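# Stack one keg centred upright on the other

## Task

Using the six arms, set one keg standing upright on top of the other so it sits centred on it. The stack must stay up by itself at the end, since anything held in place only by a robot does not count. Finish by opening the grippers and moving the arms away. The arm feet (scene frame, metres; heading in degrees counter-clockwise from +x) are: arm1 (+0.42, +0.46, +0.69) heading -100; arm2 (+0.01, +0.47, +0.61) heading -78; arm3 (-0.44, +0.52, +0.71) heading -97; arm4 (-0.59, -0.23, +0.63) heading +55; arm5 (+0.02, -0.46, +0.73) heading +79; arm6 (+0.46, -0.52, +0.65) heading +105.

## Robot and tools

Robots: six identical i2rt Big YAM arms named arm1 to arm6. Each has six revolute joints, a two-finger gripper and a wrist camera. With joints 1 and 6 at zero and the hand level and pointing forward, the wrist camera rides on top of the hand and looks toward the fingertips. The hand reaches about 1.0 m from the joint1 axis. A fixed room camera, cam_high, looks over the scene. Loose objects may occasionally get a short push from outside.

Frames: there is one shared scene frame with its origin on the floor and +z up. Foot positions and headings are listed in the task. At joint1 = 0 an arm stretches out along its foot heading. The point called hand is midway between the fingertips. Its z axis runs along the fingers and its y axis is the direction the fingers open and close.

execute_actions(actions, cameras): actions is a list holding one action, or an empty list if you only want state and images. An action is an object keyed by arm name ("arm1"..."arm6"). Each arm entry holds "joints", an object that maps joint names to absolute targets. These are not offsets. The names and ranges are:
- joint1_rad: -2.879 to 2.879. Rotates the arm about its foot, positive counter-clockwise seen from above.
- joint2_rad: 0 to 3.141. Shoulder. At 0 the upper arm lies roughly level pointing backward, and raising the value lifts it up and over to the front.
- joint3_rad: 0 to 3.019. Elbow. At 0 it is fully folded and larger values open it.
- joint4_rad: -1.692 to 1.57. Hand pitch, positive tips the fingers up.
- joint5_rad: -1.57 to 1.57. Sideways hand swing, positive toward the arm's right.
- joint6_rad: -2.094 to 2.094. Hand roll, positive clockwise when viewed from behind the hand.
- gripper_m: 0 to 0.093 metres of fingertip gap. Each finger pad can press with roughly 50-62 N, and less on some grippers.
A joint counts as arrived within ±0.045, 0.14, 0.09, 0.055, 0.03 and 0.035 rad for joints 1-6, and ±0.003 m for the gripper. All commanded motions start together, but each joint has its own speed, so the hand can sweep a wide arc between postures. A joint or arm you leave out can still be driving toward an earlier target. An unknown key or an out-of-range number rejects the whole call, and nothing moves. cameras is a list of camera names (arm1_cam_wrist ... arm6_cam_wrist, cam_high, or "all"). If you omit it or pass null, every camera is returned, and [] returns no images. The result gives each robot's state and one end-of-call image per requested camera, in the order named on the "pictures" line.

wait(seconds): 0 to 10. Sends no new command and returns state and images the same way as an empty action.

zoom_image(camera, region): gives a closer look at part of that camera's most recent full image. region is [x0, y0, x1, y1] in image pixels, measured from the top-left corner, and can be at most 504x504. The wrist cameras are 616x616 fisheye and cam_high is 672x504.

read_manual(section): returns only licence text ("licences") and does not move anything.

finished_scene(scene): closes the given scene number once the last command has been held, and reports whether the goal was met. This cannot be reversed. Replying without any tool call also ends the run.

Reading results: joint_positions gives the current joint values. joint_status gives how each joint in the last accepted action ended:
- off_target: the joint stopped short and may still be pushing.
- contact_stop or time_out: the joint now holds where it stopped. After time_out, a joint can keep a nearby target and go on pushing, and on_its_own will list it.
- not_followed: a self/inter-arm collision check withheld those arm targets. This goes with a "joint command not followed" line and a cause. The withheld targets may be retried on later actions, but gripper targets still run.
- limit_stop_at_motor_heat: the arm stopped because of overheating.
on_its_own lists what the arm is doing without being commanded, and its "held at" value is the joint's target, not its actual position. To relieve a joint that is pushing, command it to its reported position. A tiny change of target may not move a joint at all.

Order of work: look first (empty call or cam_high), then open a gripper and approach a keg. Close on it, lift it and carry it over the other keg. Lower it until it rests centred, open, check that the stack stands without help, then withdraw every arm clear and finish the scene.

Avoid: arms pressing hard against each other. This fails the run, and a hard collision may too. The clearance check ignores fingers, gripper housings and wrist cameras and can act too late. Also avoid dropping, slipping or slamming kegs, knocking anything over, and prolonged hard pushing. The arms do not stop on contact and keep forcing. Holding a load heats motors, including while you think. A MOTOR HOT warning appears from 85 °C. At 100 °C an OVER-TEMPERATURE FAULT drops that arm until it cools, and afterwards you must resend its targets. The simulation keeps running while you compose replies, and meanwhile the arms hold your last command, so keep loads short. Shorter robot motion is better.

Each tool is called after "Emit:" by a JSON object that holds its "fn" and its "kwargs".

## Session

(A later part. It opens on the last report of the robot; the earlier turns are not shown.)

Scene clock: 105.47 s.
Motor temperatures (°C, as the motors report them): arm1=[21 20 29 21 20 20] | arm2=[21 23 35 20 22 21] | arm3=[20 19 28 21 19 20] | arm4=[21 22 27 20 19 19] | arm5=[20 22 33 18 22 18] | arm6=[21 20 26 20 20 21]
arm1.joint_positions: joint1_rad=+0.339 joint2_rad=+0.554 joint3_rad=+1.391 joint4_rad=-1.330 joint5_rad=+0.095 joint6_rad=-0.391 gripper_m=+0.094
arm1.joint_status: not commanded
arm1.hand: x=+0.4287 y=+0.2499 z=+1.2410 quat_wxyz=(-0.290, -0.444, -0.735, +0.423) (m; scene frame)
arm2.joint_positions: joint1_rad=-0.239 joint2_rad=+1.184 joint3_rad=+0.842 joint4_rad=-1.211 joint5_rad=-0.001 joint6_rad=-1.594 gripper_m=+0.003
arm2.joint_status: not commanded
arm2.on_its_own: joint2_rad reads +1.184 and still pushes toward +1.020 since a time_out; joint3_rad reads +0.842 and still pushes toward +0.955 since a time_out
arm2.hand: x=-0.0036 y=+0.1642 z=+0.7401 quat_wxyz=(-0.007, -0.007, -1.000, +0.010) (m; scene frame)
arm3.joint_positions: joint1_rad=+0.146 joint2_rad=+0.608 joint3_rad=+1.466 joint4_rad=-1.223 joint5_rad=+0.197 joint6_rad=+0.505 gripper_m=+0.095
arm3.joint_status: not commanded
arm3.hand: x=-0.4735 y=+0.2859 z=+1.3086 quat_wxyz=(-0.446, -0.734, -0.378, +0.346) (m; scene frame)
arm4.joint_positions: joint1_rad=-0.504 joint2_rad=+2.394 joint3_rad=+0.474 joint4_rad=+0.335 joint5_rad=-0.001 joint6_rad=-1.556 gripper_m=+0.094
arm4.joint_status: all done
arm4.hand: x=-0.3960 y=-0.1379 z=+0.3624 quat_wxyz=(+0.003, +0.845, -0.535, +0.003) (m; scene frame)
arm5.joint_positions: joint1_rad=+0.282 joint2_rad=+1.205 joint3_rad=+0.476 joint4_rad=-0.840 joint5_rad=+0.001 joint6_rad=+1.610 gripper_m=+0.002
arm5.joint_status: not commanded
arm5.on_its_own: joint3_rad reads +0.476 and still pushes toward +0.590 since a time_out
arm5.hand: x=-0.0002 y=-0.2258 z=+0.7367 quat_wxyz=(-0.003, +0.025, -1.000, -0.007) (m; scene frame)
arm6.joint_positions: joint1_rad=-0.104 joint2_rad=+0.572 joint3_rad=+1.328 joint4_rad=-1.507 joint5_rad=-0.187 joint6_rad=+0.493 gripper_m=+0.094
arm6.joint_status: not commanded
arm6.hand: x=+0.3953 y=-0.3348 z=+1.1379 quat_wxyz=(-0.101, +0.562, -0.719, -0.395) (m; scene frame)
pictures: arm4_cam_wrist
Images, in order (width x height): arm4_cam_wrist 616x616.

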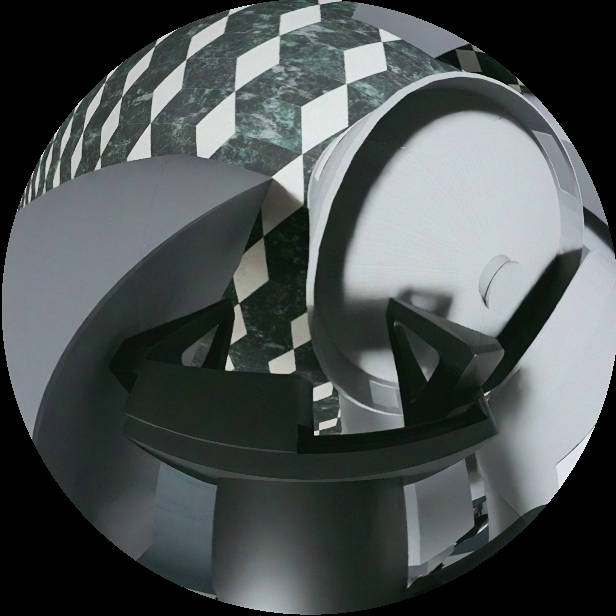

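Emit:
{"fn": "execute_actions", "kwargs": {"actions": [{"arm4":{"joints":{"joint2_rad":2.49,"joint3_rad":0.517,"joint4_rad":0.40}}}], "cameras": []}}

Emit:
{"fn": "execute_actions", "kwargs": {"actions": [{"arm4":{"joints":{"joint2_rad":2.585,"joint3_rad":0.57,"joint4_rad":0.45}}}], "cameras": ["arm4_cam_wrist"]}}

Emit:
{"fn": "execute_actions", "kwargs": {"actions": [{"arm4":{"joints":{"gripper_m":0}}}], "cameras": []}}

Emit:
{"fn": "execute_actions", "kwargs": {"actions": [{"arm4":{"joints":{"joint2_rad":2.45,"joint3_rad":0.9,"joint4_rad":0.15}}}], "cameras": ["arm4_cam_wrist","cam_high"]}}

Scene clock: 110.10 s.
Motor temperatures (°C, as the motors report them): arm1=[21 20 29 21 20 20] | arm2=[21 24 35 20 22 21] | arm3=[20 19 28 21 19 20] | arm4=[21 22 26 20 19 19] | arm5=[20 22 34 18 22 18] | arm6=[21 20 26 20 20 21]
arm1.joint_positions: joint1_rad=+0.339 joint2_rad=+0.554 joint3_rad=+1.391 joint4_rad=-1.330 joint5_rad=+0.095 joint6_rad=-0.391 gripper_m=+0.094
arm1.joint_status: not commanded
arm1.hand: x=+0.4287 y=+0.2499 z=+1.2410 quat_wxyz=(-0.290, -0.444, -0.735, +0.423) (m; scene frame)
arm2.joint_positions: joint1_rad=-0.239 joint2_rad=+1.184 joint3_rad=+0.842 joint4_rad=-1.211 joint5_rad=-0.001 joint6_rad=-1.594 gripper_m=+0.003
arm2.joint_status: not commanded
arm2.on_its_own: joint2_rad reads +1.184 and still pushes toward +1.020 since a time_out; joint3_rad reads +0.842 and still pushes toward +0.955 since a time_out
arm2.hand: x=-0.0036 y=+0.1642 z=+0.7401 quat_wxyz=(-0.007, -0.007, -1.000, +0.010) (m; scene frame)
arm3.joint_positions: joint1_rad=+0.146 joint2_rad=+0.608 joint3_rad=+1.466 joint4_rad=-1.223 joint5_rad=+0.197 joint6_rad=+0.505 gripper_m=+0.095
arm3.joint_status: not commanded
arm3.hand: x=-0.4735 y=+0.2859 z=+1.3086 quat_wxyz=(-0.446, -0.734, -0.378, +0.346) (m; scene frame)
arm4.joint_positions: joint1_rad=-0.504 joint2_rad=+2.482 joint3_rad=+0.516 joint4_rad=+0.392 joint5_rad=-0.001 joint6_rad=-1.556 gripper_m=+0.094
arm4.joint_status: all done
arm4.hand: x=-0.3932 y=-0.1368 z=+0.3394 quat_wxyz=(-0.001, +0.845, -0.535, +0.006) (m; scene frame)
arm5.joint_positions: joint1_rad=+0.282 joint2_rad=+1.205 joint3_rad=+0.476 joint4_rad=-0.840 joint5_rad=+0.001 joint6_rad=+1.610 gripper_m=+0.002
arm5.joint_status: not commanded
arm5.on_its_own: joint3_rad reads +0.476 and still pushes toward +0.590 since a time_out
arm5.hand: x=-0.0002 y=-0.2258 z=+0.7367 quat_wxyz=(-0.003, +0.025, -1.000, -0.007) (m; scene frame)
arm6.joint_positions: joint1_rad=-0.104 joint2_rad=+0.572 joint3_rad=+1.328 joint4_rad=-1.507 joint5_rad=-0.187 joint6_rad=+0.493 gripper_m=+0.094
arm6.joint_status: not commanded
arm6.hand: x=+0.3953 y=-0.3348 z=+1.1379 quat_wxyz=(-0.101, +0.562, -0.719, -0.395) (m; scene frame)
pictures: none
No camera images: the call's "cameras" was empty. Leave "cameras" out to get every camera's image.

Scene clock: 110.93 s.
Motor temperatures (°C, as the motors report them): arm1=[21 20 29 21 20 20] | arm2=[21 24 35 20 22 21] | arm3=[20 19 28 21 19 20] | arm4=[21 23 26 20 19 19] | arm5=[20 22 34 18 22 18] | arm6=[21 20 26 20 20 21]
arm1.joint_positions: joint1_rad=+0.339 joint2_rad=+0.554 joint3_rad=+1.391 joint4_rad=-1.330 joint5_rad=+0.095 joint6_rad=-0.391 gripper_m=+0.094
arm1.joint_status: not commanded
arm1.hand: x=+0.4287 y=+0.2499 z=+1.2410 quat_wxyz=(-0.290, -0.444, -0.735, +0.423) (m; scene frame)
arm2.joint_positions: joint1_rad=-0.239 joint2_rad=+1.184 joint3_rad=+0.842 joint4_rad=-1.211 joint5_rad=-0.001 joint6_rad=-1.594 gripper_m=+0.003
arm2.joint_status: not commanded
arm2.on_its_own: joint2_rad reads +1.184 and still pushes toward +1.020 since a time_out; joint3_rad reads +0.842 and still pushes toward +0.955 since a time_out
arm2.hand: x=-0.0036 y=+0.1642 z=+0.7401 quat_wxyz=(-0.007, -0.007, -1.000, +0.010) (m; scene frame)
arm3.joint_positions: joint1_rad=+0.146 joint2_rad=+0.608 joint3_rad=+1.466 joint4_rad=-1.223 joint5_rad=+0.197 joint6_rad=+0.505 gripper_m=+0.095
arm3.joint_status: not commanded
arm3.hand: x=-0.4735 y=+0.2859 z=+1.3086 quat_wxyz=(-0.446, -0.734, -0.378, +0.346) (m; scene frame)
arm4.joint_positions: joint1_rad=-0.504 joint2_rad=+2.577 joint3_rad=+0.569 joint4_rad=+0.442 joint5_rad=-0.001 joint6_rad=-1.556 gripper_m=+0.094
arm4.joint_status: all done
arm4.hand: x=-0.3901 y=-0.1356 z=+0.3127 quat_wxyz=(-0.005, +0.845, -0.535, +0.008) (m; scene frame)
arm5.joint_positions: joint1_rad=+0.282 joint2_rad=+1.205 joint3_rad=+0.476 joint4_rad=-0.840 joint5_rad=+0.001 joint6_rad=+1.610 gripper_m=+0.002
arm5.joint_status: not commanded
arm5.on_its_own: joint3_rad reads +0.476 and still pushes toward +0.590 since a time_out
arm5.hand: x=-0.0002 y=-0.2258 z=+0.7367 quat_wxyz=(-0.003, +0.025, -1.000, -0.007) (m; scene frame)
arm6.joint_positions: joint1_rad=-0.104 joint2_rad=+0.572 joint3_rad=+1.328 joint4_rad=-1.507 joint5_rad=-0.187 joint6_rad=+0.493 gripper_m=+0.094
arm6.joint_status: not commanded
arm6.hand: x=+0.3953 y=-0.3348 z=+1.1379 quat_wxyz=(-0.101, +0.562, -0.719, -0.395) (m; scene frame)
pictures: arm4_cam_wrist
Images, in order (width x height): arm4_cam_wrist 616x616.

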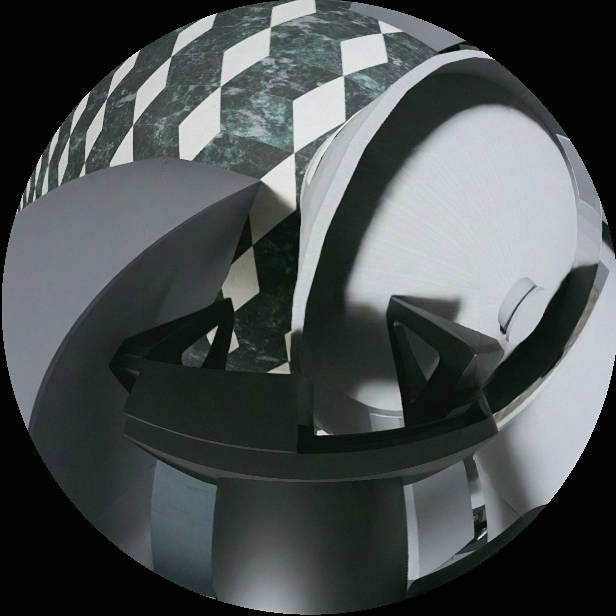

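Scene clock: 111.67 s.
Motor temperatures (°C, as the motors report them): arm1=[21 20 29 21 20 20] | arm2=[21 24 35 20 22 21] | arm3=[20 19 28 21 19 20] | arm4=[21 23 26 20 19 19] | arm5=[20 22 34 18 22 18] | arm6=[21 20 26 20 20 21]
arm1.joint_positions: joint1_rad=+0.339 joint2_rad=+0.554 joint3_rad=+1.391 joint4_rad=-1.330 joint5_rad=+0.095 joint6_rad=-0.391 gripper_m=+0.094
arm1.joint_status: not commanded
arm1.hand: x=+0.4287 y=+0.2499 z=+1.2410 quat_wxyz=(-0.290, -0.444, -0.735, +0.423) (m; scene frame)
arm2.joint_positions: joint1_rad=-0.239 joint2_rad=+1.184 joint3_rad=+0.842 joint4_rad=-1.211 joint5_rad=-0.001 joint6_rad=-1.594 gripper_m=+0.003
arm2.joint_status: not commanded
arm2.on_its_own: joint2_rad reads +1.184 and still pushes toward +1.020 since a time_out; joint3_rad reads +0.842 and still pushes toward +0.955 since a time_out
arm2.hand: x=-0.0036 y=+0.1642 z=+0.7401 quat_wxyz=(-0.007, -0.007, -1.000, +0.010) (m; scene frame)
arm3.joint_positions: joint1_rad=+0.146 joint2_rad=+0.608 joint3_rad=+1.466 joint4_rad=-1.223 joint5_rad=+0.197 joint6_rad=+0.505 gripper_m=+0.095
arm3.joint_status: not commanded
arm3.hand: x=-0.4735 y=+0.2859 z=+1.3086 quat_wxyz=(-0.446, -0.734, -0.378, +0.346) (m; scene frame)
arm4.joint_positions: joint1_rad=-0.504 joint2_rad=+2.582 joint3_rad=+0.565 joint4_rad=+0.438 joint5_rad=-0.001 joint6_rad=-1.556 gripper_m=+0.002
arm4.joint_status: all done
arm4.hand: x=-0.3950 y=-0.1380 z=+0.3125 quat_wxyz=(+0.001, +0.845, -0.535, +0.005) (m; scene frame)
arm5.joint_positions: joint1_rad=+0.282 joint2_rad=+1.205 joint3_rad=+0.476 joint4_rad=-0.840 joint5_rad=+0.001 joint6_rad=+1.610 gripper_m=+0.002
arm5.joint_status: not commanded
arm5.on_its_own: joint3_rad reads +0.476 and still pushes toward +0.590 since a time_out
arm5.hand: x=-0.0002 y=-0.2258 z=+0.7367 quat_wxyz=(-0.003, +0.025, -1.000, -0.007) (m; scene frame)
arm6.joint_positions: joint1_rad=-0.104 joint2_rad=+0.572 joint3_rad=+1.328 joint4_rad=-1.507 joint5_rad=-0.187 joint6_rad=+0.493 gripper_m=+0.094
arm6.joint_status: not commanded
arm6.hand: x=+0.3953 y=-0.3348 z=+1.1379 quat_wxyz=(-0.101, +0.562, -0.719, -0.395) (m; scene frame)
pictures: none
No camera images: the call's "cameras" was empty. Leave "cameras" out to get every camera's image.

Scene clock: 113.93 s.
Motor temperatures (°C, as the motors report them): arm1=[21 20 30 21 20 20] | arm2=[21 24 35 20 22 21] | arm3=[20 19 28 21 19 20] | arm4=[21 23 27 20 19 19] | arm5=[20 22 34 18 22 18] | arm6=[21 20 26 20 20 21]
arm1.joint_positions: joint1_rad=+0.339 joint2_rad=+0.554 joint3_rad=+1.391 joint4_rad=-1.330 joint5_rad=+0.095 joint6_rad=-0.391 gripper_m=+0.094
arm1.joint_status: not commanded
arm1.hand: x=+0.4287 y=+0.2499 z=+1.2410 quat_wxyz=(-0.290, -0.444, -0.735, +0.423) (m; scene frame)
arm2.joint_positions: joint1_rad=-0.239 joint2_rad=+1.184 joint3_rad=+0.842 joint4_rad=-1.211 joint5_rad=-0.001 joint6_rad=-1.594 gripper_m=+0.003
arm2.joint_status: not commanded
arm2.on_its_own: joint2_rad reads +1.184 and still pushes toward +1.020 since a time_out; joint3_rad reads +0.842 and still pushes toward +0.955 since a time_out
arm2.hand: x=-0.0036 y=+0.1642 z=+0.7401 quat_wxyz=(-0.007, -0.007, -1.000, +0.010) (m; scene frame)
arm3.joint_positions: joint1_rad=+0.146 joint2_rad=+0.608 joint3_rad=+1.466 joint4_rad=-1.223 joint5_rad=+0.197 joint6_rad=+0.505 gripper_m=+0.095
arm3.joint_status: not commanded
arm3.hand: x=-0.4735 y=+0.2859 z=+1.3086 quat_wxyz=(-0.446, -0.734, -0.378, +0.346) (m; scene frame)
arm4.joint_positions: joint1_rad=-0.505 joint2_rad=+2.534 joint3_rad=+0.677 joint4_rad=+0.089 joint5_rad=-0.002 joint6_rad=-1.552 gripper_m=+0.008
arm4.joint_status: joint3_rad time_out (moved +0.112 of +0.335); joint4_rad time_out (moved -0.349 of -0.288); the others done
arm4.on_its_own: joint3_rad reads +0.677 and still pushes toward +0.791 since a time_out (your +0.900 is given up); joint4_rad reads +0.089 and still pushes toward +0.150 since a time_out
arm4.hand: x=-0.3919 y=-0.1365 z=+0.3124 quat_wxyz=(+0.081, +0.840, -0.535, -0.045) (m; scene frame)
arm5.joint_positions: joint1_rad=+0.282 joint2_rad=+1.205 joint3_rad=+0.476 joint4_rad=-0.840 joint5_rad=+0.001 joint6_rad=+1.610 gripper_m=+0.002
arm5.joint_status: not commanded
arm5.on_its_own: joint3_rad reads +0.476 and still pushes toward +0.590 since a time_out
arm5.hand: x=-0.0002 y=-0.2258 z=+0.7367 quat_wxyz=(-0.003, +0.025, -1.000, -0.007) (m; scene frame)
arm6.joint_positions: joint1_rad=-0.104 joint2_rad=+0.572 joint3_rad=+1.328 joint4_rad=-1.507 joint5_rad=-0.187 joint6_rad=+0.493 gripper_m=+0.094
arm6.joint_status: not commanded
arm6.hand: x=+0.3953 y=-0.3348 z=+1.1379 quat_wxyz=(-0.101, +0.562, -0.719, -0.395) (m; scene frame)
pictures: arm4_cam_wrist, cam_high
Images, in order (width x height): arm4_cam_wrist 616x616, cam_high 672x504.

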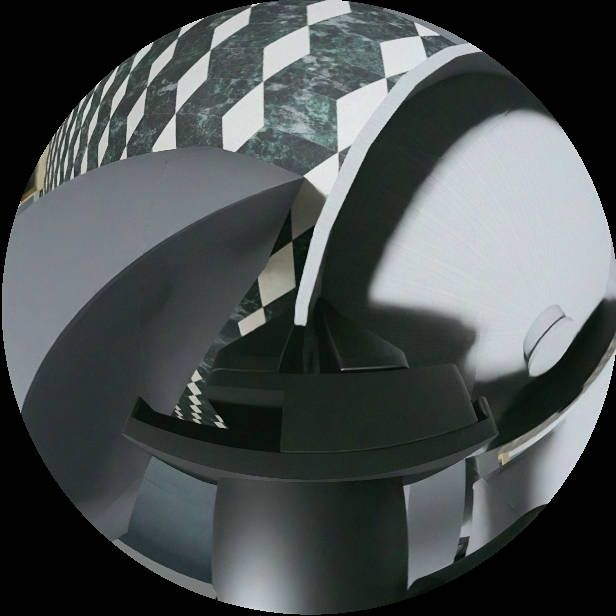

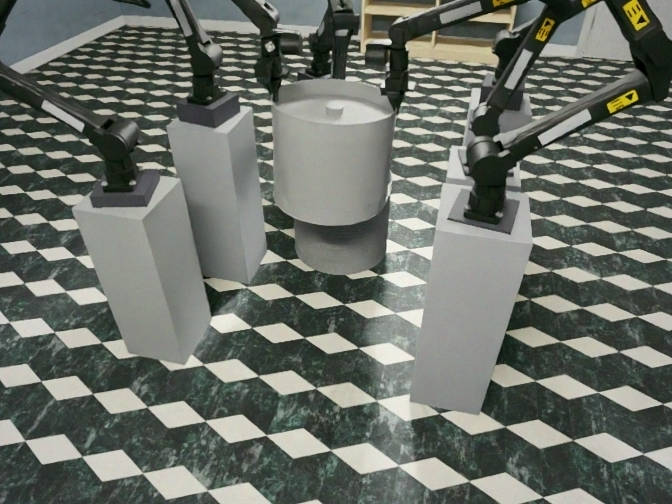

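Emit:
{"fn": "execute_actions", "kwargs": {"actions": [{"arm4":{"joints":{"gripper_m":0.093,"joint2_rad":2.53,"joint3_rad":0.58,"joint4_rad":0.36}}}], "cameras": []}}

Emit:
{"fn": "execute_actions", "kwargs": {"actions": [{"arm4":{"joints":{"joint2_rad":2.38,"joint3_rad":0.475,"joint4_rad":0.345}}}], "cameras": []}}

Emit:
{"fn": "execute_actions", "kwargs": {"actions": [{"arm4":{"joints":{"joint2_rad":1.98,"joint3_rad":0.37,"joint4_rad":0.06}}}], "cameras": []}}

Emit:
{"fn": "execute_actions", "kwargs": {"actions": [{"arm4":{"joints":{"joint1_rad":0.9,"joint2_rad":1.5,"joint4_rad":-0.4}},"arm2":{"joints":{"joint1_rad":-0.61,"joint2_rad":1.16,"joint3_rad":1.14,"joint4_rad":-1.22,"joint6_rad":-2.07}},"arm5":{"joints":{"joint1_rad":0.775,"joint2_rad":1.13,"joint3_rad":0.68,"joint4_rad":-0.84,"joint6_rad":2.07}}}], "cameras": ["arm4_cam_wrist","cam_high"]}}

Scene clock: 122.37 s.
Motor temperatures (°C, as the motors report them): arm1=[21 20 30 21 20 20] | arm2=[21 24 36 20 22 21] | arm3=[20 19 28 21 19 20] | arm4=[21 24 26 20 19 19] | arm5=[20 22 35 18 21 18] | arm6=[21 20 26 20 20 21]
arm1.joint_positions: joint1_rad=+0.339 joint2_rad=+0.554 joint3_rad=+1.391 joint4_rad=-1.330 joint5_rad=+0.095 joint6_rad=-0.391 gripper_m=+0.094
arm1.joint_status: not commanded
arm1.hand: x=+0.4287 y=+0.2499 z=+1.2410 quat_wxyz=(-0.290, -0.444, -0.735, +0.423) (m; scene frame)
arm2.joint_positions: joint1_rad=-0.239 joint2_rad=+1.184 joint3_rad=+0.842 joint4_rad=-1.211 joint5_rad=-0.001 joint6_rad=-1.594 gripper_m=+0.003
arm2.joint_status: not commanded
arm2.on_its_own: joint2_rad reads +1.184 and still pushes toward +1.020 since a time_out; joint3_rad reads +0.842 and still pushes toward +0.955 since a time_out
arm2.hand: x=-0.0036 y=+0.1642 z=+0.7401 quat_wxyz=(-0.007, -0.007, -1.000, +0.010) (m; scene frame)
arm3.joint_positions: joint1_rad=+0.146 joint2_rad=+0.608 joint3_rad=+1.466 joint4_rad=-1.223 joint5_rad=+0.197 joint6_rad=+0.505 gripper_m=+0.095
arm3.joint_status: not commanded
arm3.hand: x=-0.4735 y=+0.2859 z=+1.3086 quat_wxyz=(-0.446, -0.734, -0.378, +0.346) (m; scene frame)
arm4.joint_positions: joint1_rad=-0.505 joint2_rad=+2.531 joint3_rad=+0.591 joint4_rad=+0.349 joint5_rad=-0.001 joint6_rad=-1.555 gripper_m=+0.093
arm4.joint_status: all done
arm4.hand: x=-0.3801 y=-0.1308 z=+0.3190 quat_wxyz=(+0.006, +0.845, -0.535, +0.002) (m; scene frame)
arm5.joint_positions: joint1_rad=+0.282 joint2_rad=+1.205 joint3_rad=+0.476 joint4_rad=-0.840 joint5_rad=+0.001 joint6_rad=+1.610 gripper_m=+0.002
arm5.joint_status: not commanded
arm5.on_its_own: joint3_rad reads +0.476 and still pushes toward +0.590 since a time_out
arm5.hand: x=-0.0002 y=-0.2258 z=+0.7367 quat_wxyz=(-0.003, +0.025, -1.000, -0.007) (m; scene frame)
arm6.joint_positions: joint1_rad=-0.104 joint2_rad=+0.572 joint3_rad=+1.328 joint4_rad=-1.507 joint5_rad=-0.187 joint6_rad=+0.493 gripper_m=+0.094
arm6.joint_status: not commanded
arm6.hand: x=+0.3953 y=-0.3348 z=+1.1379 quat_wxyz=(-0.101, +0.562, -0.719, -0.395) (m; scene frame)
pictures: none
No camera images: the call's "cameras" was empty. Leave "cameras" out to get every camera's image.

Scene clock: 123.40 s.
Motor temperatures (°C, as the motors report them): arm1=[21 20 30 21 20 20] | arm2=[21 24 36 20 22 21] | arm3=[20 19 28 21 19 20] | arm4=[21 24 26 20 19 19] | arm5=[20 22 35 18 21 18] | arm6=[21 20 26 20 20 21]
arm1.joint_positions: joint1_rad=+0.339 joint2_rad=+0.554 joint3_rad=+1.391 joint4_rad=-1.330 joint5_rad=+0.095 joint6_rad=-0.391 gripper_m=+0.094
arm1.joint_status: not commanded
arm1.hand: x=+0.4287 y=+0.2499 z=+1.2410 quat_wxyz=(-0.290, -0.444, -0.735, +0.423) (m; scene frame)
arm2.joint_positions: joint1_rad=-0.239 joint2_rad=+1.184 joint3_rad=+0.842 joint4_rad=-1.211 joint5_rad=-0.001 joint6_rad=-1.594 gripper_m=+0.003
arm2.joint_status: not commanded
arm2.on_its_own: joint2_rad reads +1.184 and still pushes toward +1.020 since a time_out; joint3_rad reads +0.842 and still pushes toward +0.955 since a time_out
arm2.hand: x=-0.0036 y=+0.1642 z=+0.7401 quat_wxyz=(-0.007, -0.007, -1.000, +0.010) (m; scene frame)
arm3.joint_positions: joint1_rad=+0.146 joint2_rad=+0.608 joint3_rad=+1.466 joint4_rad=-1.223 joint5_rad=+0.197 joint6_rad=+0.505 gripper_m=+0.095
arm3.joint_status: not commanded
arm3.hand: x=-0.4735 y=+0.2859 z=+1.3086 quat_wxyz=(-0.446, -0.734, -0.378, +0.346) (m; scene frame)
arm4.joint_positions: joint1_rad=-0.505 joint2_rad=+2.374 joint3_rad=+0.484 joint4_rad=+0.349 joint5_rad=-0.001 joint6_rad=-1.555 gripper_m=+0.093
arm4.joint_status: all done
arm4.hand: x=-0.3804 y=-0.1304 z=+0.3652 quat_wxyz=(-0.015, +0.844, -0.535, +0.015) (m; scene frame)
arm5.joint_positions: joint1_rad=+0.282 joint2_rad=+1.205 joint3_rad=+0.476 joint4_rad=-0.840 joint5_rad=+0.001 joint6_rad=+1.610 gripper_m=+0.002
arm5.joint_status: not commanded
arm5.on_its_own: joint3_rad reads +0.476 and still pushes toward +0.590 since a time_out
arm5.hand: x=-0.0002 y=-0.2258 z=+0.7367 quat_wxyz=(-0.003, +0.025, -1.000, -0.007) (m; scene frame)
arm6.joint_positions: joint1_rad=-0.104 joint2_rad=+0.572 joint3_rad=+1.328 joint4_rad=-1.507 joint5_rad=-0.187 joint6_rad=+0.493 gripper_m=+0.094
arm6.joint_status: not commanded
arm6.hand: x=+0.3953 y=-0.3348 z=+1.1379 quat_wxyz=(-0.101, +0.562, -0.719, -0.395) (m; scene frame)
pictures: none
No camera images: the call's "cameras" was empty. Leave "cameras" out to get every camera's image.

Scene clock: 124.53 s.
Motor temperatures (°C, as the motors report them): arm1=[21 20 30 21 20 20] | arm2=[21 24 36 20 22 21] | arm3=[20 19 28 21 19 20] | arm4=[21 24 26 20 19 19] | arm5=[20 22 35 18 21 18] | arm6=[21 20 26 20 20 21]
arm1.joint_positions: joint1_rad=+0.339 joint2_rad=+0.554 joint3_rad=+1.391 joint4_rad=-1.330 joint5_rad=+0.095 joint6_rad=-0.391 gripper_m=+0.094
arm1.joint_status: not commanded
arm1.hand: x=+0.4287 y=+0.2499 z=+1.2410 quat_wxyz=(-0.290, -0.444, -0.735, +0.423) (m; scene frame)
arm2.joint_positions: joint1_rad=-0.239 joint2_rad=+1.184 joint3_rad=+0.842 joint4_rad=-1.211 joint5_rad=-0.001 joint6_rad=-1.594 gripper_m=+0.003
arm2.joint_status: not commanded
arm2.on_its_own: joint2_rad reads +1.184 and still pushes toward +1.020 since a time_out; joint3_rad reads +0.842 and still pushes toward +0.955 since a time_out
arm2.hand: x=-0.0036 y=+0.1642 z=+0.7401 quat_wxyz=(-0.007, -0.007, -1.000, +0.010) (m; scene frame)
arm3.joint_positions: joint1_rad=+0.146 joint2_rad=+0.608 joint3_rad=+1.466 joint4_rad=-1.223 joint5_rad=+0.197 joint6_rad=+0.505 gripper_m=+0.095
arm3.joint_status: not commanded
arm3.hand: x=-0.4735 y=+0.2859 z=+1.3086 quat_wxyz=(-0.446, -0.734, -0.378, +0.346) (m; scene frame)
arm4.joint_positions: joint1_rad=-0.506 joint2_rad=+1.976 joint3_rad=+0.376 joint4_rad=+0.069 joint5_rad=+0.003 joint6_rad=-1.555 gripper_m=+0.093
arm4.joint_status: all done
arm4.hand: x=-0.3783 y=-0.1294 z=+0.4535 quat_wxyz=(-0.019, +0.844, -0.536, +0.019) (m; scene frame)
arm5.joint_positions: joint1_rad=+0.282 joint2_rad=+1.205 joint3_rad=+0.476 joint4_rad=-0.840 joint5_rad=+0.001 joint6_rad=+1.610 gripper_m=+0.002
arm5.joint_status: not commanded
arm5.on_its_own: joint3_rad reads +0.476 and still pushes toward +0.590 since a time_out
arm5.hand: x=-0.0002 y=-0.2258 z=+0.7367 quat_wxyz=(-0.003, +0.025, -1.000, -0.007) (m; scene frame)
arm6.joint_positions: joint1_rad=-0.104 joint2_rad=+0.572 joint3_rad=+1.328 joint4_rad=-1.507 joint5_rad=-0.187 joint6_rad=+0.493 gripper_m=+0.094
arm6.joint_status: not commanded
arm6.hand: x=+0.3953 y=-0.3348 z=+1.1379 quat_wxyz=(-0.101, +0.562, -0.719, -0.395) (m; scene frame)
pictures: none
No camera images: the call's "cameras" was empty. Leave "cameras" out to get every camera's image.

Scene clock: 129.20 s.
Motor temperatures (°C, as the motors report them): arm1=[21 20 30 21 20 20] | arm2=[21 24 37 20 22 21] | arm3=[20 19 28 21 19 20] | arm4=[21 24 26 20 19 19] | arm5=[20 22 36 18 22 18] | arm6=[21 20 27 20 20 21]
arm1.joint_positions: joint1_rad=+0.339 joint2_rad=+0.554 joint3_rad=+1.391 joint4_rad=-1.330 joint5_rad=+0.095 joint6_rad=-0.391 gripper_m=+0.094
arm1.joint_status: not commanded
arm1.hand: x=+0.4287 y=+0.2499 z=+1.2410 quat_wxyz=(-0.290, -0.444, -0.735, +0.423) (m; scene frame)
arm2.joint_positions: joint1_rad=-0.609 joint2_rad=+1.324 joint3_rad=+0.956 joint4_rad=-1.170 joint5_rad=-0.009 joint6_rad=-2.016 gripper_m=+0.004
arm2.joint_status: joint2_rad time_out (moved +0.140 of -0.024); joint3_rad time_out (moved +0.114 of +0.298); joint6_rad time_out (moved -0.421 of -0.476); the others done
arm2.on_its_own: joint2_rad reads +1.324 and still pushes toward +1.160 since a time_out; joint3_rad reads +0.956 and still pushes toward +1.071 since a time_out; joint6_rad reads -2.016 and still pushes toward -2.070 since a time_out
arm2.hand: x=-0.1333 y=+0.1395 z=+0.7368 quat_wxyz=(-0.004, +0.018, -1.000, +0.018) (m; scene frame)
arm3.joint_positions: joint1_rad=+0.146 joint2_rad=+0.608 joint3_rad=+1.466 joint4_rad=-1.223 joint5_rad=+0.197 joint6_rad=+0.505 gripper_m=+0.095
arm3.joint_status: not commanded
arm3.hand: x=-0.4735 y=+0.2859 z=+1.3086 quat_wxyz=(-0.446, -0.734, -0.378, +0.346) (m; scene frame)
arm4.joint_positions: joint1_rad=+0.891 joint2_rad=+1.499 joint3_rad=+0.376 joint4_rad=-0.391 joint5_rad=+0.001 joint6_rad=-1.555 gripper_m=+0.093
arm4.joint_status: all done
arm4.hand: x=-0.6556 y=+0.0021 z=+0.5479 quat_wxyz=(-0.025, +0.991, +0.133, +0.003) (m; scene frame)
arm5.joint_positions: joint1_rad=+0.767 joint2_rad=+1.257 joint3_rad=+0.498 joint4_rad=-0.808 joint5_rad=+0.013 joint6_rad=+2.050 gripper_m=+0.002
arm5.joint_status: joint3_rad time_out (moved +0.022 of +0.204); the others done
arm5.on_its_own: joint3_rad reads +0.498 and still pushes toward +0.615 since a time_out
arm5.hand: x=-0.1120 y=-0.2504 z=+0.7307 quat_wxyz=(-0.007, +0.047, -0.999, -0.011) (m; scene frame)
arm6.joint_positions: joint1_rad=-0.104 joint2_rad=+0.572 joint3_rad=+1.328 joint4_rad=-1.507 joint5_rad=-0.187 joint6_rad=+0.493 gripper_m=+0.094
arm6.joint_status: not commanded
arm6.hand: x=+0.3953 y=-0.3348 z=+1.1379 quat_wxyz=(-0.101, +0.562, -0.719, -0.395) (m; scene frame)
pictures: arm4_cam_wrist, cam_high
Images, in order (width x height): arm4_cam_wrist 616x616, cam_high 672x504.

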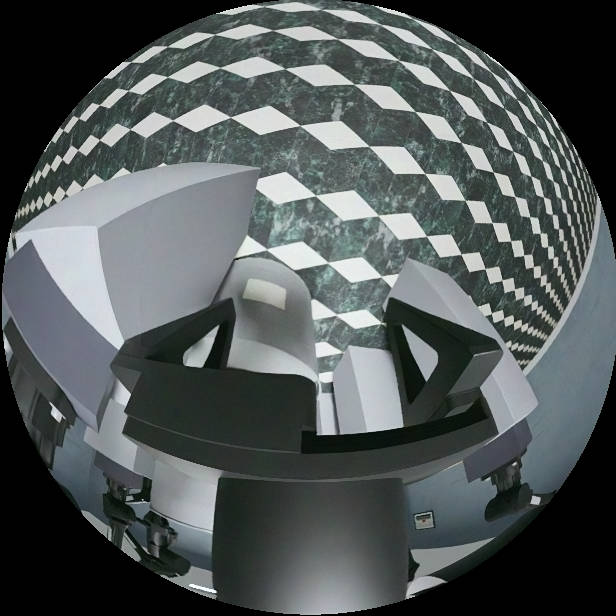

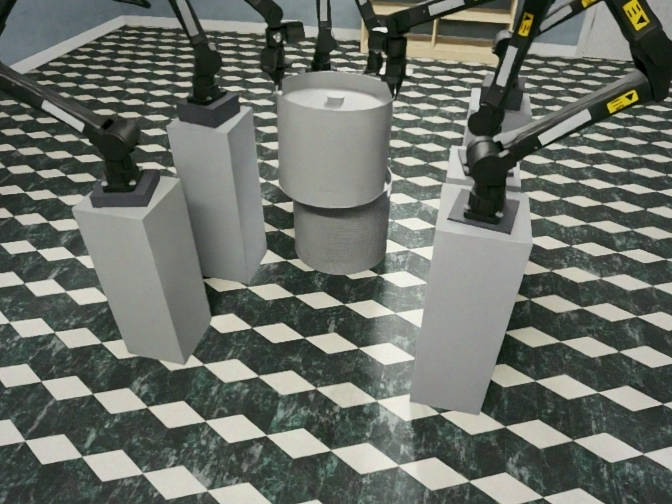

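Emit:
{"fn": "execute_actions", "kwargs": {"actions": [{"arm2":{"joints":{"joint1_rad":-0.695,"joint2_rad":1.27,"joint3_rad":1.05,"joint4_rad":-1.09,"joint6_rad":-2.094}},"arm5":{"joints":{"joint1_rad":0.845,"joint2_rad":1.32,"joint3_rad":0.62,"joint4_rad":-0.65,"joint6_rad":2.094}}}], "cameras": ["arm2_cam_wrist","arm5_cam_wrist","cam_high"]}}

Scene clock: 134.77 s.
Motor temperatures (°C, as the motors report them): arm1=[21 20 30 21 20 20] | arm2=[21 24 37 20 22 21] | arm3=[20 19 28 21 19 20] | arm4=[21 23 26 20 19 19] | arm5=[20 22 36 18 22 18] | arm6=[21 20 27 20 20 21]
arm1.joint_positions: joint1_rad=+0.339 joint2_rad=+0.554 joint3_rad=+1.391 joint4_rad=-1.330 joint5_rad=+0.095 joint6_rad=-0.391 gripper_m=+0.094
arm1.joint_status: not commanded
arm1.hand: x=+0.4287 y=+0.2499 z=+1.2410 quat_wxyz=(-0.290, -0.444, -0.735, +0.423) (m; scene frame)
arm2.joint_positions: joint1_rad=-0.677 joint2_rad=+1.395 joint3_rad=+0.945 joint4_rad=-1.079 joint5_rad=-0.017 joint6_rad=-2.074 gripper_m=+0.004
arm2.joint_status: joint3_rad time_out (moved -0.011 of +0.094); the others done
arm2.on_its_own: joint3_rad reads +0.945 and still pushes toward +1.050 since a time_out
arm2.hand: x=-0.1615 y=+0.1344 z=+0.7085 quat_wxyz=(-0.004, +0.014, -1.000, +0.023) (m; scene frame)
arm3.joint_positions: joint1_rad=+0.146 joint2_rad=+0.608 joint3_rad=+1.466 joint4_rad=-1.223 joint5_rad=+0.197 joint6_rad=+0.505 gripper_m=+0.095
arm3.joint_status: not commanded
arm3.hand: x=-0.4735 y=+0.2859 z=+1.3086 quat_wxyz=(-0.446, -0.734, -0.378, +0.346) (m; scene frame)
arm4.joint_positions: joint1_rad=+0.891 joint2_rad=+1.499 joint3_rad=+0.376 joint4_rad=-0.391 joint5_rad=+0.001 joint6_rad=-1.555 gripper_m=+0.093
arm4.joint_status: not commanded
arm4.hand: x=-0.6556 y=+0.0021 z=+0.5479 quat_wxyz=(-0.025, +0.991, +0.133, +0.003) (m; scene frame)
arm5.joint_positions: joint1_rad=+0.836 joint2_rad=+1.404 joint3_rad=+0.499 joint4_rad=-0.698 joint5_rad=+0.004 joint6_rad=+2.077 gripper_m=+0.002
arm5.joint_status: joint3_rad time_out (moved +0.001 of +0.122); the others done
joint sent to its limit — the command would take arm5.joint6_rad past its upper limit, so that joint was sent only as far as its limit.
arm5.on_its_own: joint3_rad reads +0.499 and still pushes toward +0.611 since a time_out
arm5.hand: x=-0.1312 y=-0.2555 z=+0.6968 quat_wxyz=(-0.013, +0.068, -0.998, +0.006) (m; scene frame)
arm6.joint_positions: joint1_rad=-0.104 joint2_rad=+0.572 joint3_rad=+1.328 joint4_rad=-1.507 joint5_rad=-0.187 joint6_rad=+0.493 gripper_m=+0.094
arm6.joint_status: not commanded
arm6.hand: x=+0.3953 y=-0.3348 z=+1.1379 quat_wxyz=(-0.101, +0.562, -0.719, -0.395) (m; scene frame)
pictures: arm2_cam_wrist, arm5_cam_wrist, cam_high
Images, in order (width x height): arm2_cam_wrist 616x616, arm5_cam_wrist 616x616, cam_high 672x504.

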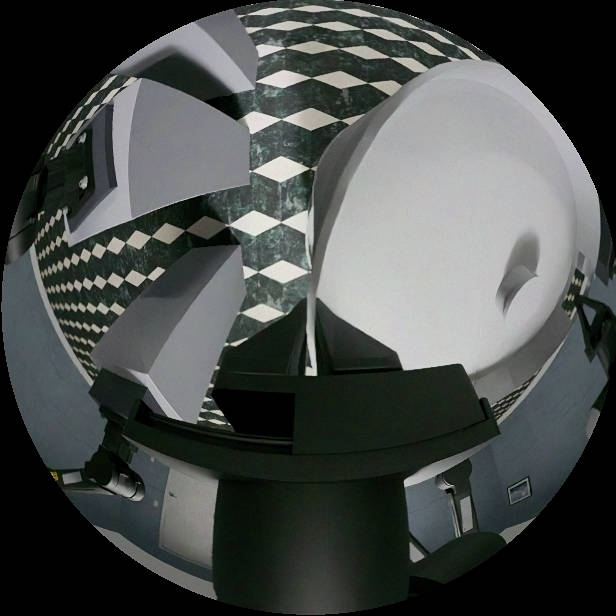

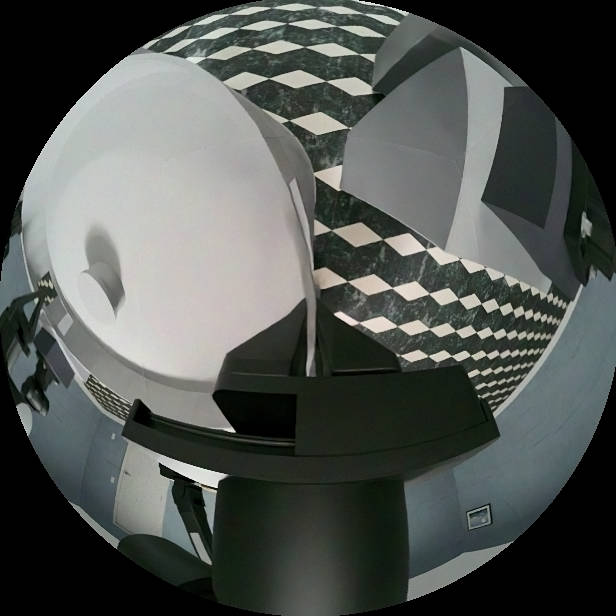

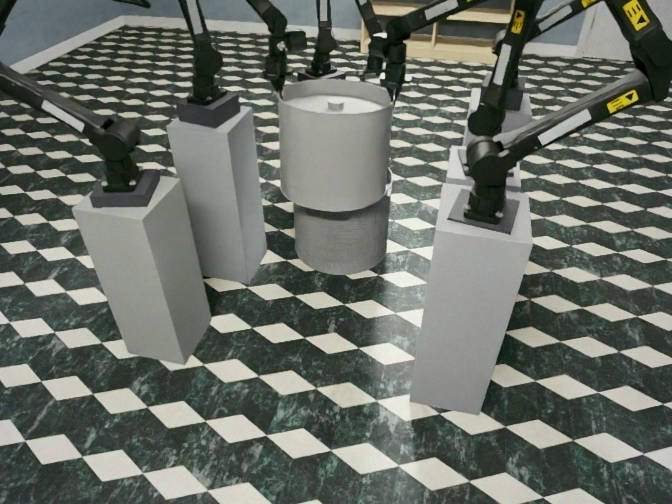

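Emit:
{"fn": "execute_actions", "kwargs": {"actions": [{"arm2":{"joints":{"joint2_rad":1.40,"joint3_rad":0.95}},"arm5":{"joints":{"joint2_rad":1.41,"joint3_rad":0.51,"joint4_rad":-0.68}}}], "cameras": []}}

Emit:
{"fn": "execute_actions", "kwargs": {"actions": [{"arm2":{"joints":{"gripper_m":0.03}},"arm5":{"joints":{"gripper_m":0.03}}}], "cameras": ["arm2_cam_wrist","arm5_cam_wrist","cam_high"]}}

Scene clock: 137.67 s.
Motor temperatures (°C, as the motors report them): arm1=[21 20 30 21 20 20] | arm2=[21 24 37 20 22 21] | arm3=[20 19 28 21 19 20] | arm4=[21 23 26 20 19 19] | arm5=[20 22 35 18 22 18] | arm6=[21 20 27 20 20 21]
arm1.joint_positions: joint1_rad=+0.339 joint2_rad=+0.554 joint3_rad=+1.391 joint4_rad=-1.330 joint5_rad=+0.095 joint6_rad=-0.391 gripper_m=+0.094
arm1.joint_status: not commanded
arm1.hand: x=+0.4287 y=+0.2499 z=+1.2410 quat_wxyz=(-0.290, -0.444, -0.735, +0.423) (m; scene frame)
arm2.joint_positions: joint1_rad=-0.677 joint2_rad=+1.398 joint3_rad=+0.940 joint4_rad=-1.079 joint5_rad=-0.024 joint6_rad=-2.074 gripper_m=+0.004
arm2.joint_status: all done
arm2.hand: x=-0.1595 y=+0.1358 z=+0.7056 quat_wxyz=(-0.009, +0.014, -1.000, +0.021) (m; scene frame)
arm3.joint_positions: joint1_rad=+0.146 joint2_rad=+0.608 joint3_rad=+1.466 joint4_rad=-1.223 joint5_rad=+0.197 joint6_rad=+0.505 gripper_m=+0.095
arm3.joint_status: not commanded
arm3.hand: x=-0.4735 y=+0.2859 z=+1.3086 quat_wxyz=(-0.446, -0.734, -0.378, +0.346) (m; scene frame)
arm4.joint_positions: joint1_rad=+0.891 joint2_rad=+1.499 joint3_rad=+0.376 joint4_rad=-0.391 joint5_rad=+0.001 joint6_rad=-1.555 gripper_m=+0.093
arm4.joint_status: not commanded
arm4.hand: x=-0.6556 y=+0.0021 z=+0.5479 quat_wxyz=(-0.025, +0.991, +0.133, +0.003) (m; scene frame)
arm5.joint_positions: joint1_rad=+0.836 joint2_rad=+1.406 joint3_rad=+0.491 joint4_rad=-0.698 joint5_rad=+0.010 joint6_rad=+2.077 gripper_m=+0.002
arm5.joint_status: all done
arm5.hand: x=-0.1277 y=-0.2587 z=+0.6945 quat_wxyz=(-0.018, +0.068, -0.997, +0.009) (m; scene frame)
arm6.joint_positions: joint1_rad=-0.104 joint2_rad=+0.572 joint3_rad=+1.328 joint4_rad=-1.507 joint5_rad=-0.187 joint6_rad=+0.493 gripper_m=+0.094
arm6.joint_status: not commanded
arm6.hand: x=+0.3953 y=-0.3348 z=+1.1379 quat_wxyz=(-0.101, +0.562, -0.719, -0.395) (m; scene frame)
pictures: none
No camera images: the call's "cameras" was empty. Leave "cameras" out to get every camera's image.

Scene clock: 138.70 s.
Motor temperatures (°C, as the motors report them): arm1=[21 20 30 21 20 20] | arm2=[21 24 36 20 23 21] | arm3=[20 19 28 21 19 20] | arm4=[21 23 25 20 19 19] | arm5=[20 22 35 18 22 18] | arm6=[21 20 27 20 20 21]
arm1.joint_positions: joint1_rad=+0.339 joint2_rad=+0.554 joint3_rad=+1.391 joint4_rad=-1.330 joint5_rad=+0.095 joint6_rad=-0.391 gripper_m=+0.094
arm1.joint_status: not commanded
arm1.hand: x=+0.4287 y=+0.2499 z=+1.2410 quat_wxyz=(-0.290, -0.444, -0.735, +0.423) (m; scene frame)
arm2.joint_positions: joint1_rad=-0.590 joint2_rad=+1.396 joint3_rad=+0.960 joint4_rad=-1.065 joint5_rad=-0.082 joint6_rad=-2.095 gripper_m=+0.030
arm2.joint_status: all done
arm2.hand: x=-0.1251 y=+0.1075 z=+0.7149 quat_wxyz=(-0.027, +0.069, -0.996, +0.051) (m; scene frame)
arm3.joint_positions: joint1_rad=+0.146 joint2_rad=+0.608 joint3_rad=+1.466 joint4_rad=-1.223 joint5_rad=+0.197 joint6_rad=+0.505 gripper_m=+0.095
arm3.joint_status: not commanded
arm3.hand: x=-0.4735 y=+0.2859 z=+1.3086 quat_wxyz=(-0.446, -0.734, -0.378, +0.346) (m; scene frame)
arm4.joint_positions: joint1_rad=+0.891 joint2_rad=+1.499 joint3_rad=+0.376 joint4_rad=-0.391 joint5_rad=+0.001 joint6_rad=-1.555 gripper_m=+0.093
arm4.joint_status: not commanded
arm4.hand: x=-0.6556 y=+0.0021 z=+0.5479 quat_wxyz=(-0.025, +0.991, +0.133, +0.003) (m; scene frame)
arm5.joint_positions: joint1_rad=+0.820 joint2_rad=+1.405 joint3_rad=+0.494 joint4_rad=-0.682 joint5_rad=+0.023 joint6_rad=+2.077 gripper_m=+0.030
arm5.joint_status: all done
arm5.hand: x=-0.1257 y=-0.2507 z=+0.6952 quat_wxyz=(-0.018, +0.060, -0.998, -0.003) (m; scene frame)
arm6.joint_positions: joint1_rad=-0.104 joint2_rad=+0.572 joint3_rad=+1.328 joint4_rad=-1.507 joint5_rad=-0.187 joint6_rad=+0.493 gripper_m=+0.094
arm6.joint_status: not commanded
arm6.hand: x=+0.3953 y=-0.3348 z=+1.1379 quat_wxyz=(-0.101, +0.562, -0.719, -0.395) (m; scene frame)
pictures: arm2_cam_wrist, arm5_cam_wrist, cam_high
Images, in order (width x height): arm2_cam_wrist 616x616, arm5_cam_wrist 616x616, cam_high 672x504.

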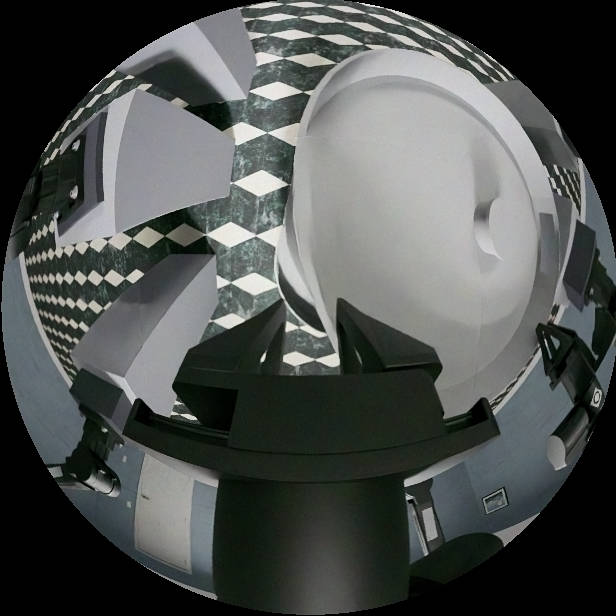

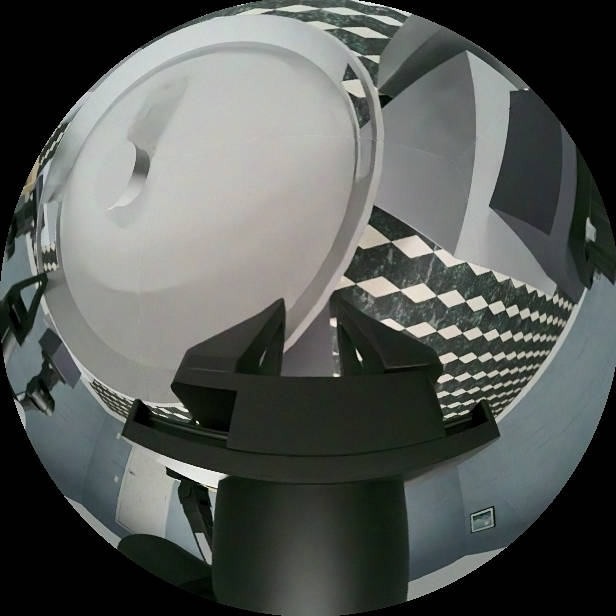

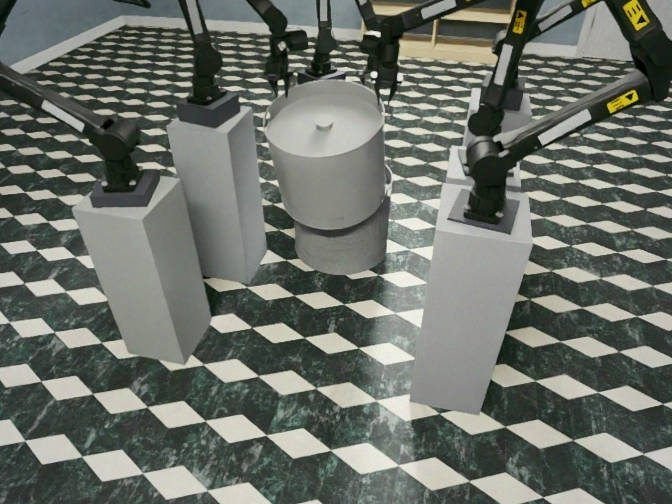

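Emit:
{"fn": "execute_actions", "kwargs": {"actions": [{"arm2":{"joints":{"gripper_m":0.093,"joint1_rad":-0.59}},"arm5":{"joints":{"gripper_m":0.093}}}], "cameras": []}}

Emit:
{"fn": "execute_actions", "kwargs": {"actions": [{"arm2":{"joints":{"joint2_rad":1.3,"joint3_rad":1.12,"joint4_rad":-1.39}},"arm5":{"joints":{"joint2_rad":1.05,"joint3_rad":0.6,"joint4_rad":-1.12}}}], "cameras": []}}

Emit:
{"fn": "execute_actions", "kwargs": {"actions": [{"arm2":{"joints":{"joint1_rad":-0.39,"joint6_rad":1.38}},"arm5":{"joints":{"joint1_rad":0.61,"joint2_rad":0.93,"joint3_rad":0.5,"joint4_rad":-1.14,"joint6_rad":-1.15}}}], "cameras": ["arm2_cam_wrist","arm5_cam_wrist","cam_high"]}}

Scene clock: 143.60 s.
Motor temperatures (°C, as the motors report them): arm1=[21 20 30 21 20 20] | arm2=[21 24 33 20 25 21] | arm3=[20 19 28 21 19 20] | arm4=[21 23 25 20 19 19] | arm5=[20 21 33 18 22 18] | arm6=[21 20 27 20 20 21]
arm1.joint_positions: joint1_rad=+0.339 joint2_rad=+0.554 joint3_rad=+1.391 joint4_rad=-1.330 joint5_rad=+0.095 joint6_rad=-0.391 gripper_m=+0.094
arm1.joint_status: not commanded
arm1.hand: x=+0.4287 y=+0.2499 z=+1.2410 quat_wxyz=(-0.290, -0.444, -0.735, +0.423) (m; scene frame)
arm2.joint_positions: joint1_rad=-0.566 joint2_rad=+1.394 joint3_rad=+0.959 joint4_rad=-1.069 joint5_rad=-0.025 joint6_rad=-2.095 gripper_m=+0.093
arm2.joint_status: all done
arm2.hand: x=-0.1250 y=+0.1093 z=+0.7147 quat_wxyz=(-0.003, +0.080, -0.996, +0.037) (m; scene frame)
arm3.joint_positions: joint1_rad=+0.146 joint2_rad=+0.608 joint3_rad=+1.466 joint4_rad=-1.223 joint5_rad=+0.197 joint6_rad=+0.505 gripper_m=+0.095
arm3.joint_status: not commanded
arm3.hand: x=-0.4735 y=+0.2859 z=+1.3086 quat_wxyz=(-0.446, -0.734, -0.378, +0.346) (m; scene frame)
arm4.joint_positions: joint1_rad=+0.891 joint2_rad=+1.499 joint3_rad=+0.376 joint4_rad=-0.391 joint5_rad=+0.001 joint6_rad=-1.555 gripper_m=+0.093
arm4.joint_status: not commanded
arm4.hand: x=-0.6556 y=+0.0021 z=+0.5479 quat_wxyz=(-0.025, +0.991, +0.133, +0.003) (m; scene frame)
arm5.joint_positions: joint1_rad=+0.821 joint2_rad=+1.405 joint3_rad=+0.494 joint4_rad=-0.683 joint5_rad=+0.030 joint6_rad=+2.077 gripper_m=+0.093
arm5.joint_status: all done
arm5.hand: x=-0.1248 y=-0.2502 z=+0.6952 quat_wxyz=(-0.021, +0.060, -0.998, -0.004) (m; scene frame)
arm6.joint_positions: joint1_rad=-0.104 joint2_rad=+0.572 joint3_rad=+1.328 joint4_rad=-1.507 joint5_rad=-0.187 joint6_rad=+0.493 gripper_m=+0.094
arm6.joint_status: not commanded
arm6.hand: x=+0.3953 y=-0.3348 z=+1.1379 quat_wxyz=(-0.101, +0.562, -0.719, -0.395) (m; scene frame)
pictures: none
No camera images: the call's "cameras" was empty. Leave "cameras" out to get every camera's image.

Scene clock: 144.77 s.
Motor temperatures (°C, as the motors report them): arm1=[21 20 30 21 20 20] | arm2=[21 23 33 20 25 21] | arm3=[20 19 28 21 19 20] | arm4=[21 23 25 20 19 19] | arm5=[20 21 33 18 22 18] | arm6=[21 20 27 20 20 21]
arm1.joint_positions: joint1_rad=+0.339 joint2_rad=+0.554 joint3_rad=+1.391 joint4_rad=-1.330 joint5_rad=+0.095 joint6_rad=-0.391 gripper_m=+0.094
arm1.joint_status: not commanded
arm1.hand: x=+0.4287 y=+0.2499 z=+1.2410 quat_wxyz=(-0.290, -0.444, -0.735, +0.423) (m; scene frame)
arm2.joint_positions: joint1_rad=-0.584 joint2_rad=+1.286 joint3_rad=+1.100 joint4_rad=-1.374 joint5_rad=-0.004 joint6_rad=-2.095 gripper_m=+0.093
arm2.joint_status: all done
arm2.hand: x=-0.1261 y=+0.1376 z=+0.8020 quat_wxyz=(-0.006, +0.071, -0.997, +0.007) (m; scene frame)
arm3.joint_positions: joint1_rad=+0.146 joint2_rad=+0.608 joint3_rad=+1.466 joint4_rad=-1.223 joint5_rad=+0.197 joint6_rad=+0.505 gripper_m=+0.095
arm3.joint_status: not commanded
arm3.hand: x=-0.4735 y=+0.2859 z=+1.3086 quat_wxyz=(-0.446, -0.734, -0.378, +0.346) (m; scene frame)
arm4.joint_positions: joint1_rad=+0.891 joint2_rad=+1.499 joint3_rad=+0.376 joint4_rad=-0.391 joint5_rad=+0.001 joint6_rad=-1.555 gripper_m=+0.093
arm4.joint_status: not commanded
arm4.hand: x=-0.6556 y=+0.0021 z=+0.5479 quat_wxyz=(-0.025, +0.991, +0.133, +0.003) (m; scene frame)
arm5.joint_positions: joint1_rad=+0.836 joint2_rad=+1.041 joint3_rad=+0.578 joint4_rad=-1.110 joint5_rad=+0.003 joint6_rad=+2.077 gripper_m=+0.093
arm5.joint_status: all done
arm5.hand: x=-0.1177 y=-0.2759 z=+0.8027 quat_wxyz=(-0.004, +0.068, -0.998, -0.006) (m; scene frame)
arm6.joint_positions: joint1_rad=-0.104 joint2_rad=+0.572 joint3_rad=+1.328 joint4_rad=-1.507 joint5_rad=-0.187 joint6_rad=+0.493 gripper_m=+0.094
arm6.joint_status: not commanded
arm6.hand: x=+0.3953 y=-0.3348 z=+1.1379 quat_wxyz=(-0.101, +0.562, -0.719, -0.395) (m; scene frame)
pictures: none
No camera images: the call's "cameras" was empty. Leave "cameras" out to get every camera's image.

Scene clock: 147.63 s.
Motor temperatures (°C, as the motors report them): arm1=[21 20 30 21 20 20] | arm2=[21 23 32 20 25 21] | arm3=[20 19 28 21 19 20] | arm4=[21 23 25 20 19 19] | arm5=[20 21 32 18 22 18] | arm6=[21 20 27 20 20 21]
arm1.joint_positions: joint1_rad=+0.339 joint2_rad=+0.554 joint3_rad=+1.391 joint4_rad=-1.330 joint5_rad=+0.095 joint6_rad=-0.391 gripper_m=+0.094
arm1.joint_status: not commanded
arm1.hand: x=+0.4287 y=+0.2499 z=+1.2410 quat_wxyz=(-0.290, -0.444, -0.735, +0.423) (m; scene frame)
arm2.joint_positions: joint1_rad=-0.384 joint2_rad=+1.286 joint3_rad=+1.100 joint4_rad=-1.374 joint5_rad=-0.002 joint6_rad=+1.365 gripper_m=+0.093
arm2.joint_status: all done
arm2.hand: x=-0.0578 y=+0.1178 z=+0.8029 quat_wxyz=(-0.006, -1.000, -0.011, -0.006) (m; scene frame)
arm3.joint_positions: joint1_rad=+0.146 joint2_rad=+0.608 joint3_rad=+1.466 joint4_rad=-1.223 joint5_rad=+0.197 joint6_rad=+0.505 gripper_m=+0.095
arm3.joint_status: not commanded
arm3.hand: x=-0.4735 y=+0.2859 z=+1.3086 quat_wxyz=(-0.446, -0.734, -0.378, +0.346) (m; scene frame)
arm4.joint_positions: joint1_rad=+0.891 joint2_rad=+1.499 joint3_rad=+0.376 joint4_rad=-0.391 joint5_rad=+0.001 joint6_rad=-1.555 gripper_m=+0.093
arm4.joint_status: not commanded
arm4.hand: x=-0.6556 y=+0.0021 z=+0.5479 quat_wxyz=(-0.025, +0.991, +0.133, +0.003) (m; scene frame)
arm5.joint_positions: joint1_rad=+0.615 joint2_rad=+0.926 joint3_rad=+0.497 joint4_rad=-1.133 joint5_rad=+0.001 joint6_rad=-1.136 gripper_m=+0.093
arm5.joint_status: all done
arm5.hand: x=-0.0606 y=-0.2798 z=+0.7969 quat_wxyz=(-0.011, +1.000, -0.007, +0.001) (m; scene frame)
arm6.joint_positions: joint1_rad=-0.104 joint2_rad=+0.572 joint3_rad=+1.328 joint4_rad=-1.507 joint5_rad=-0.187 joint6_rad=+0.493 gripper_m=+0.094
arm6.joint_status: not commanded
arm6.hand: x=+0.3953 y=-0.3348 z=+1.1379 quat_wxyz=(-0.101, +0.562, -0.719, -0.395) (m; scene frame)
pictures: arm2_cam_wrist, arm5_cam_wrist, cam_high
Images, in order (width x height): arm2_cam_wrist 616x616, arm5_cam_wrist 616x616, cam_high 672x504.

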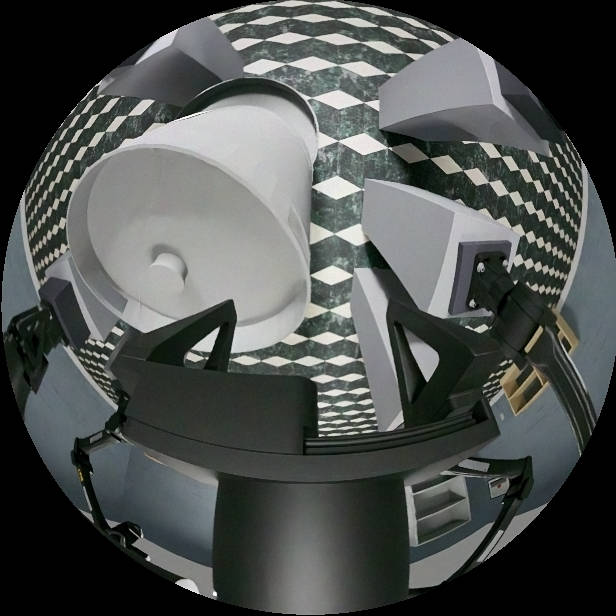

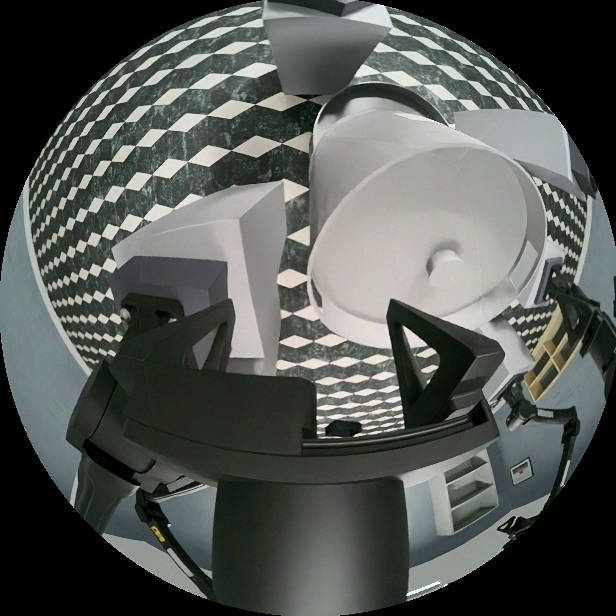

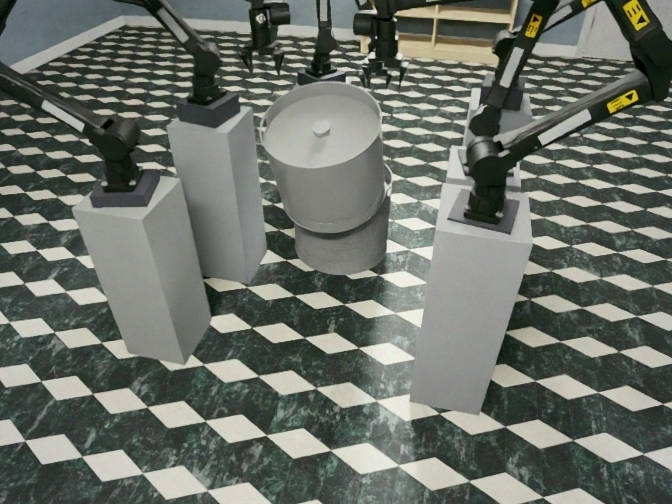

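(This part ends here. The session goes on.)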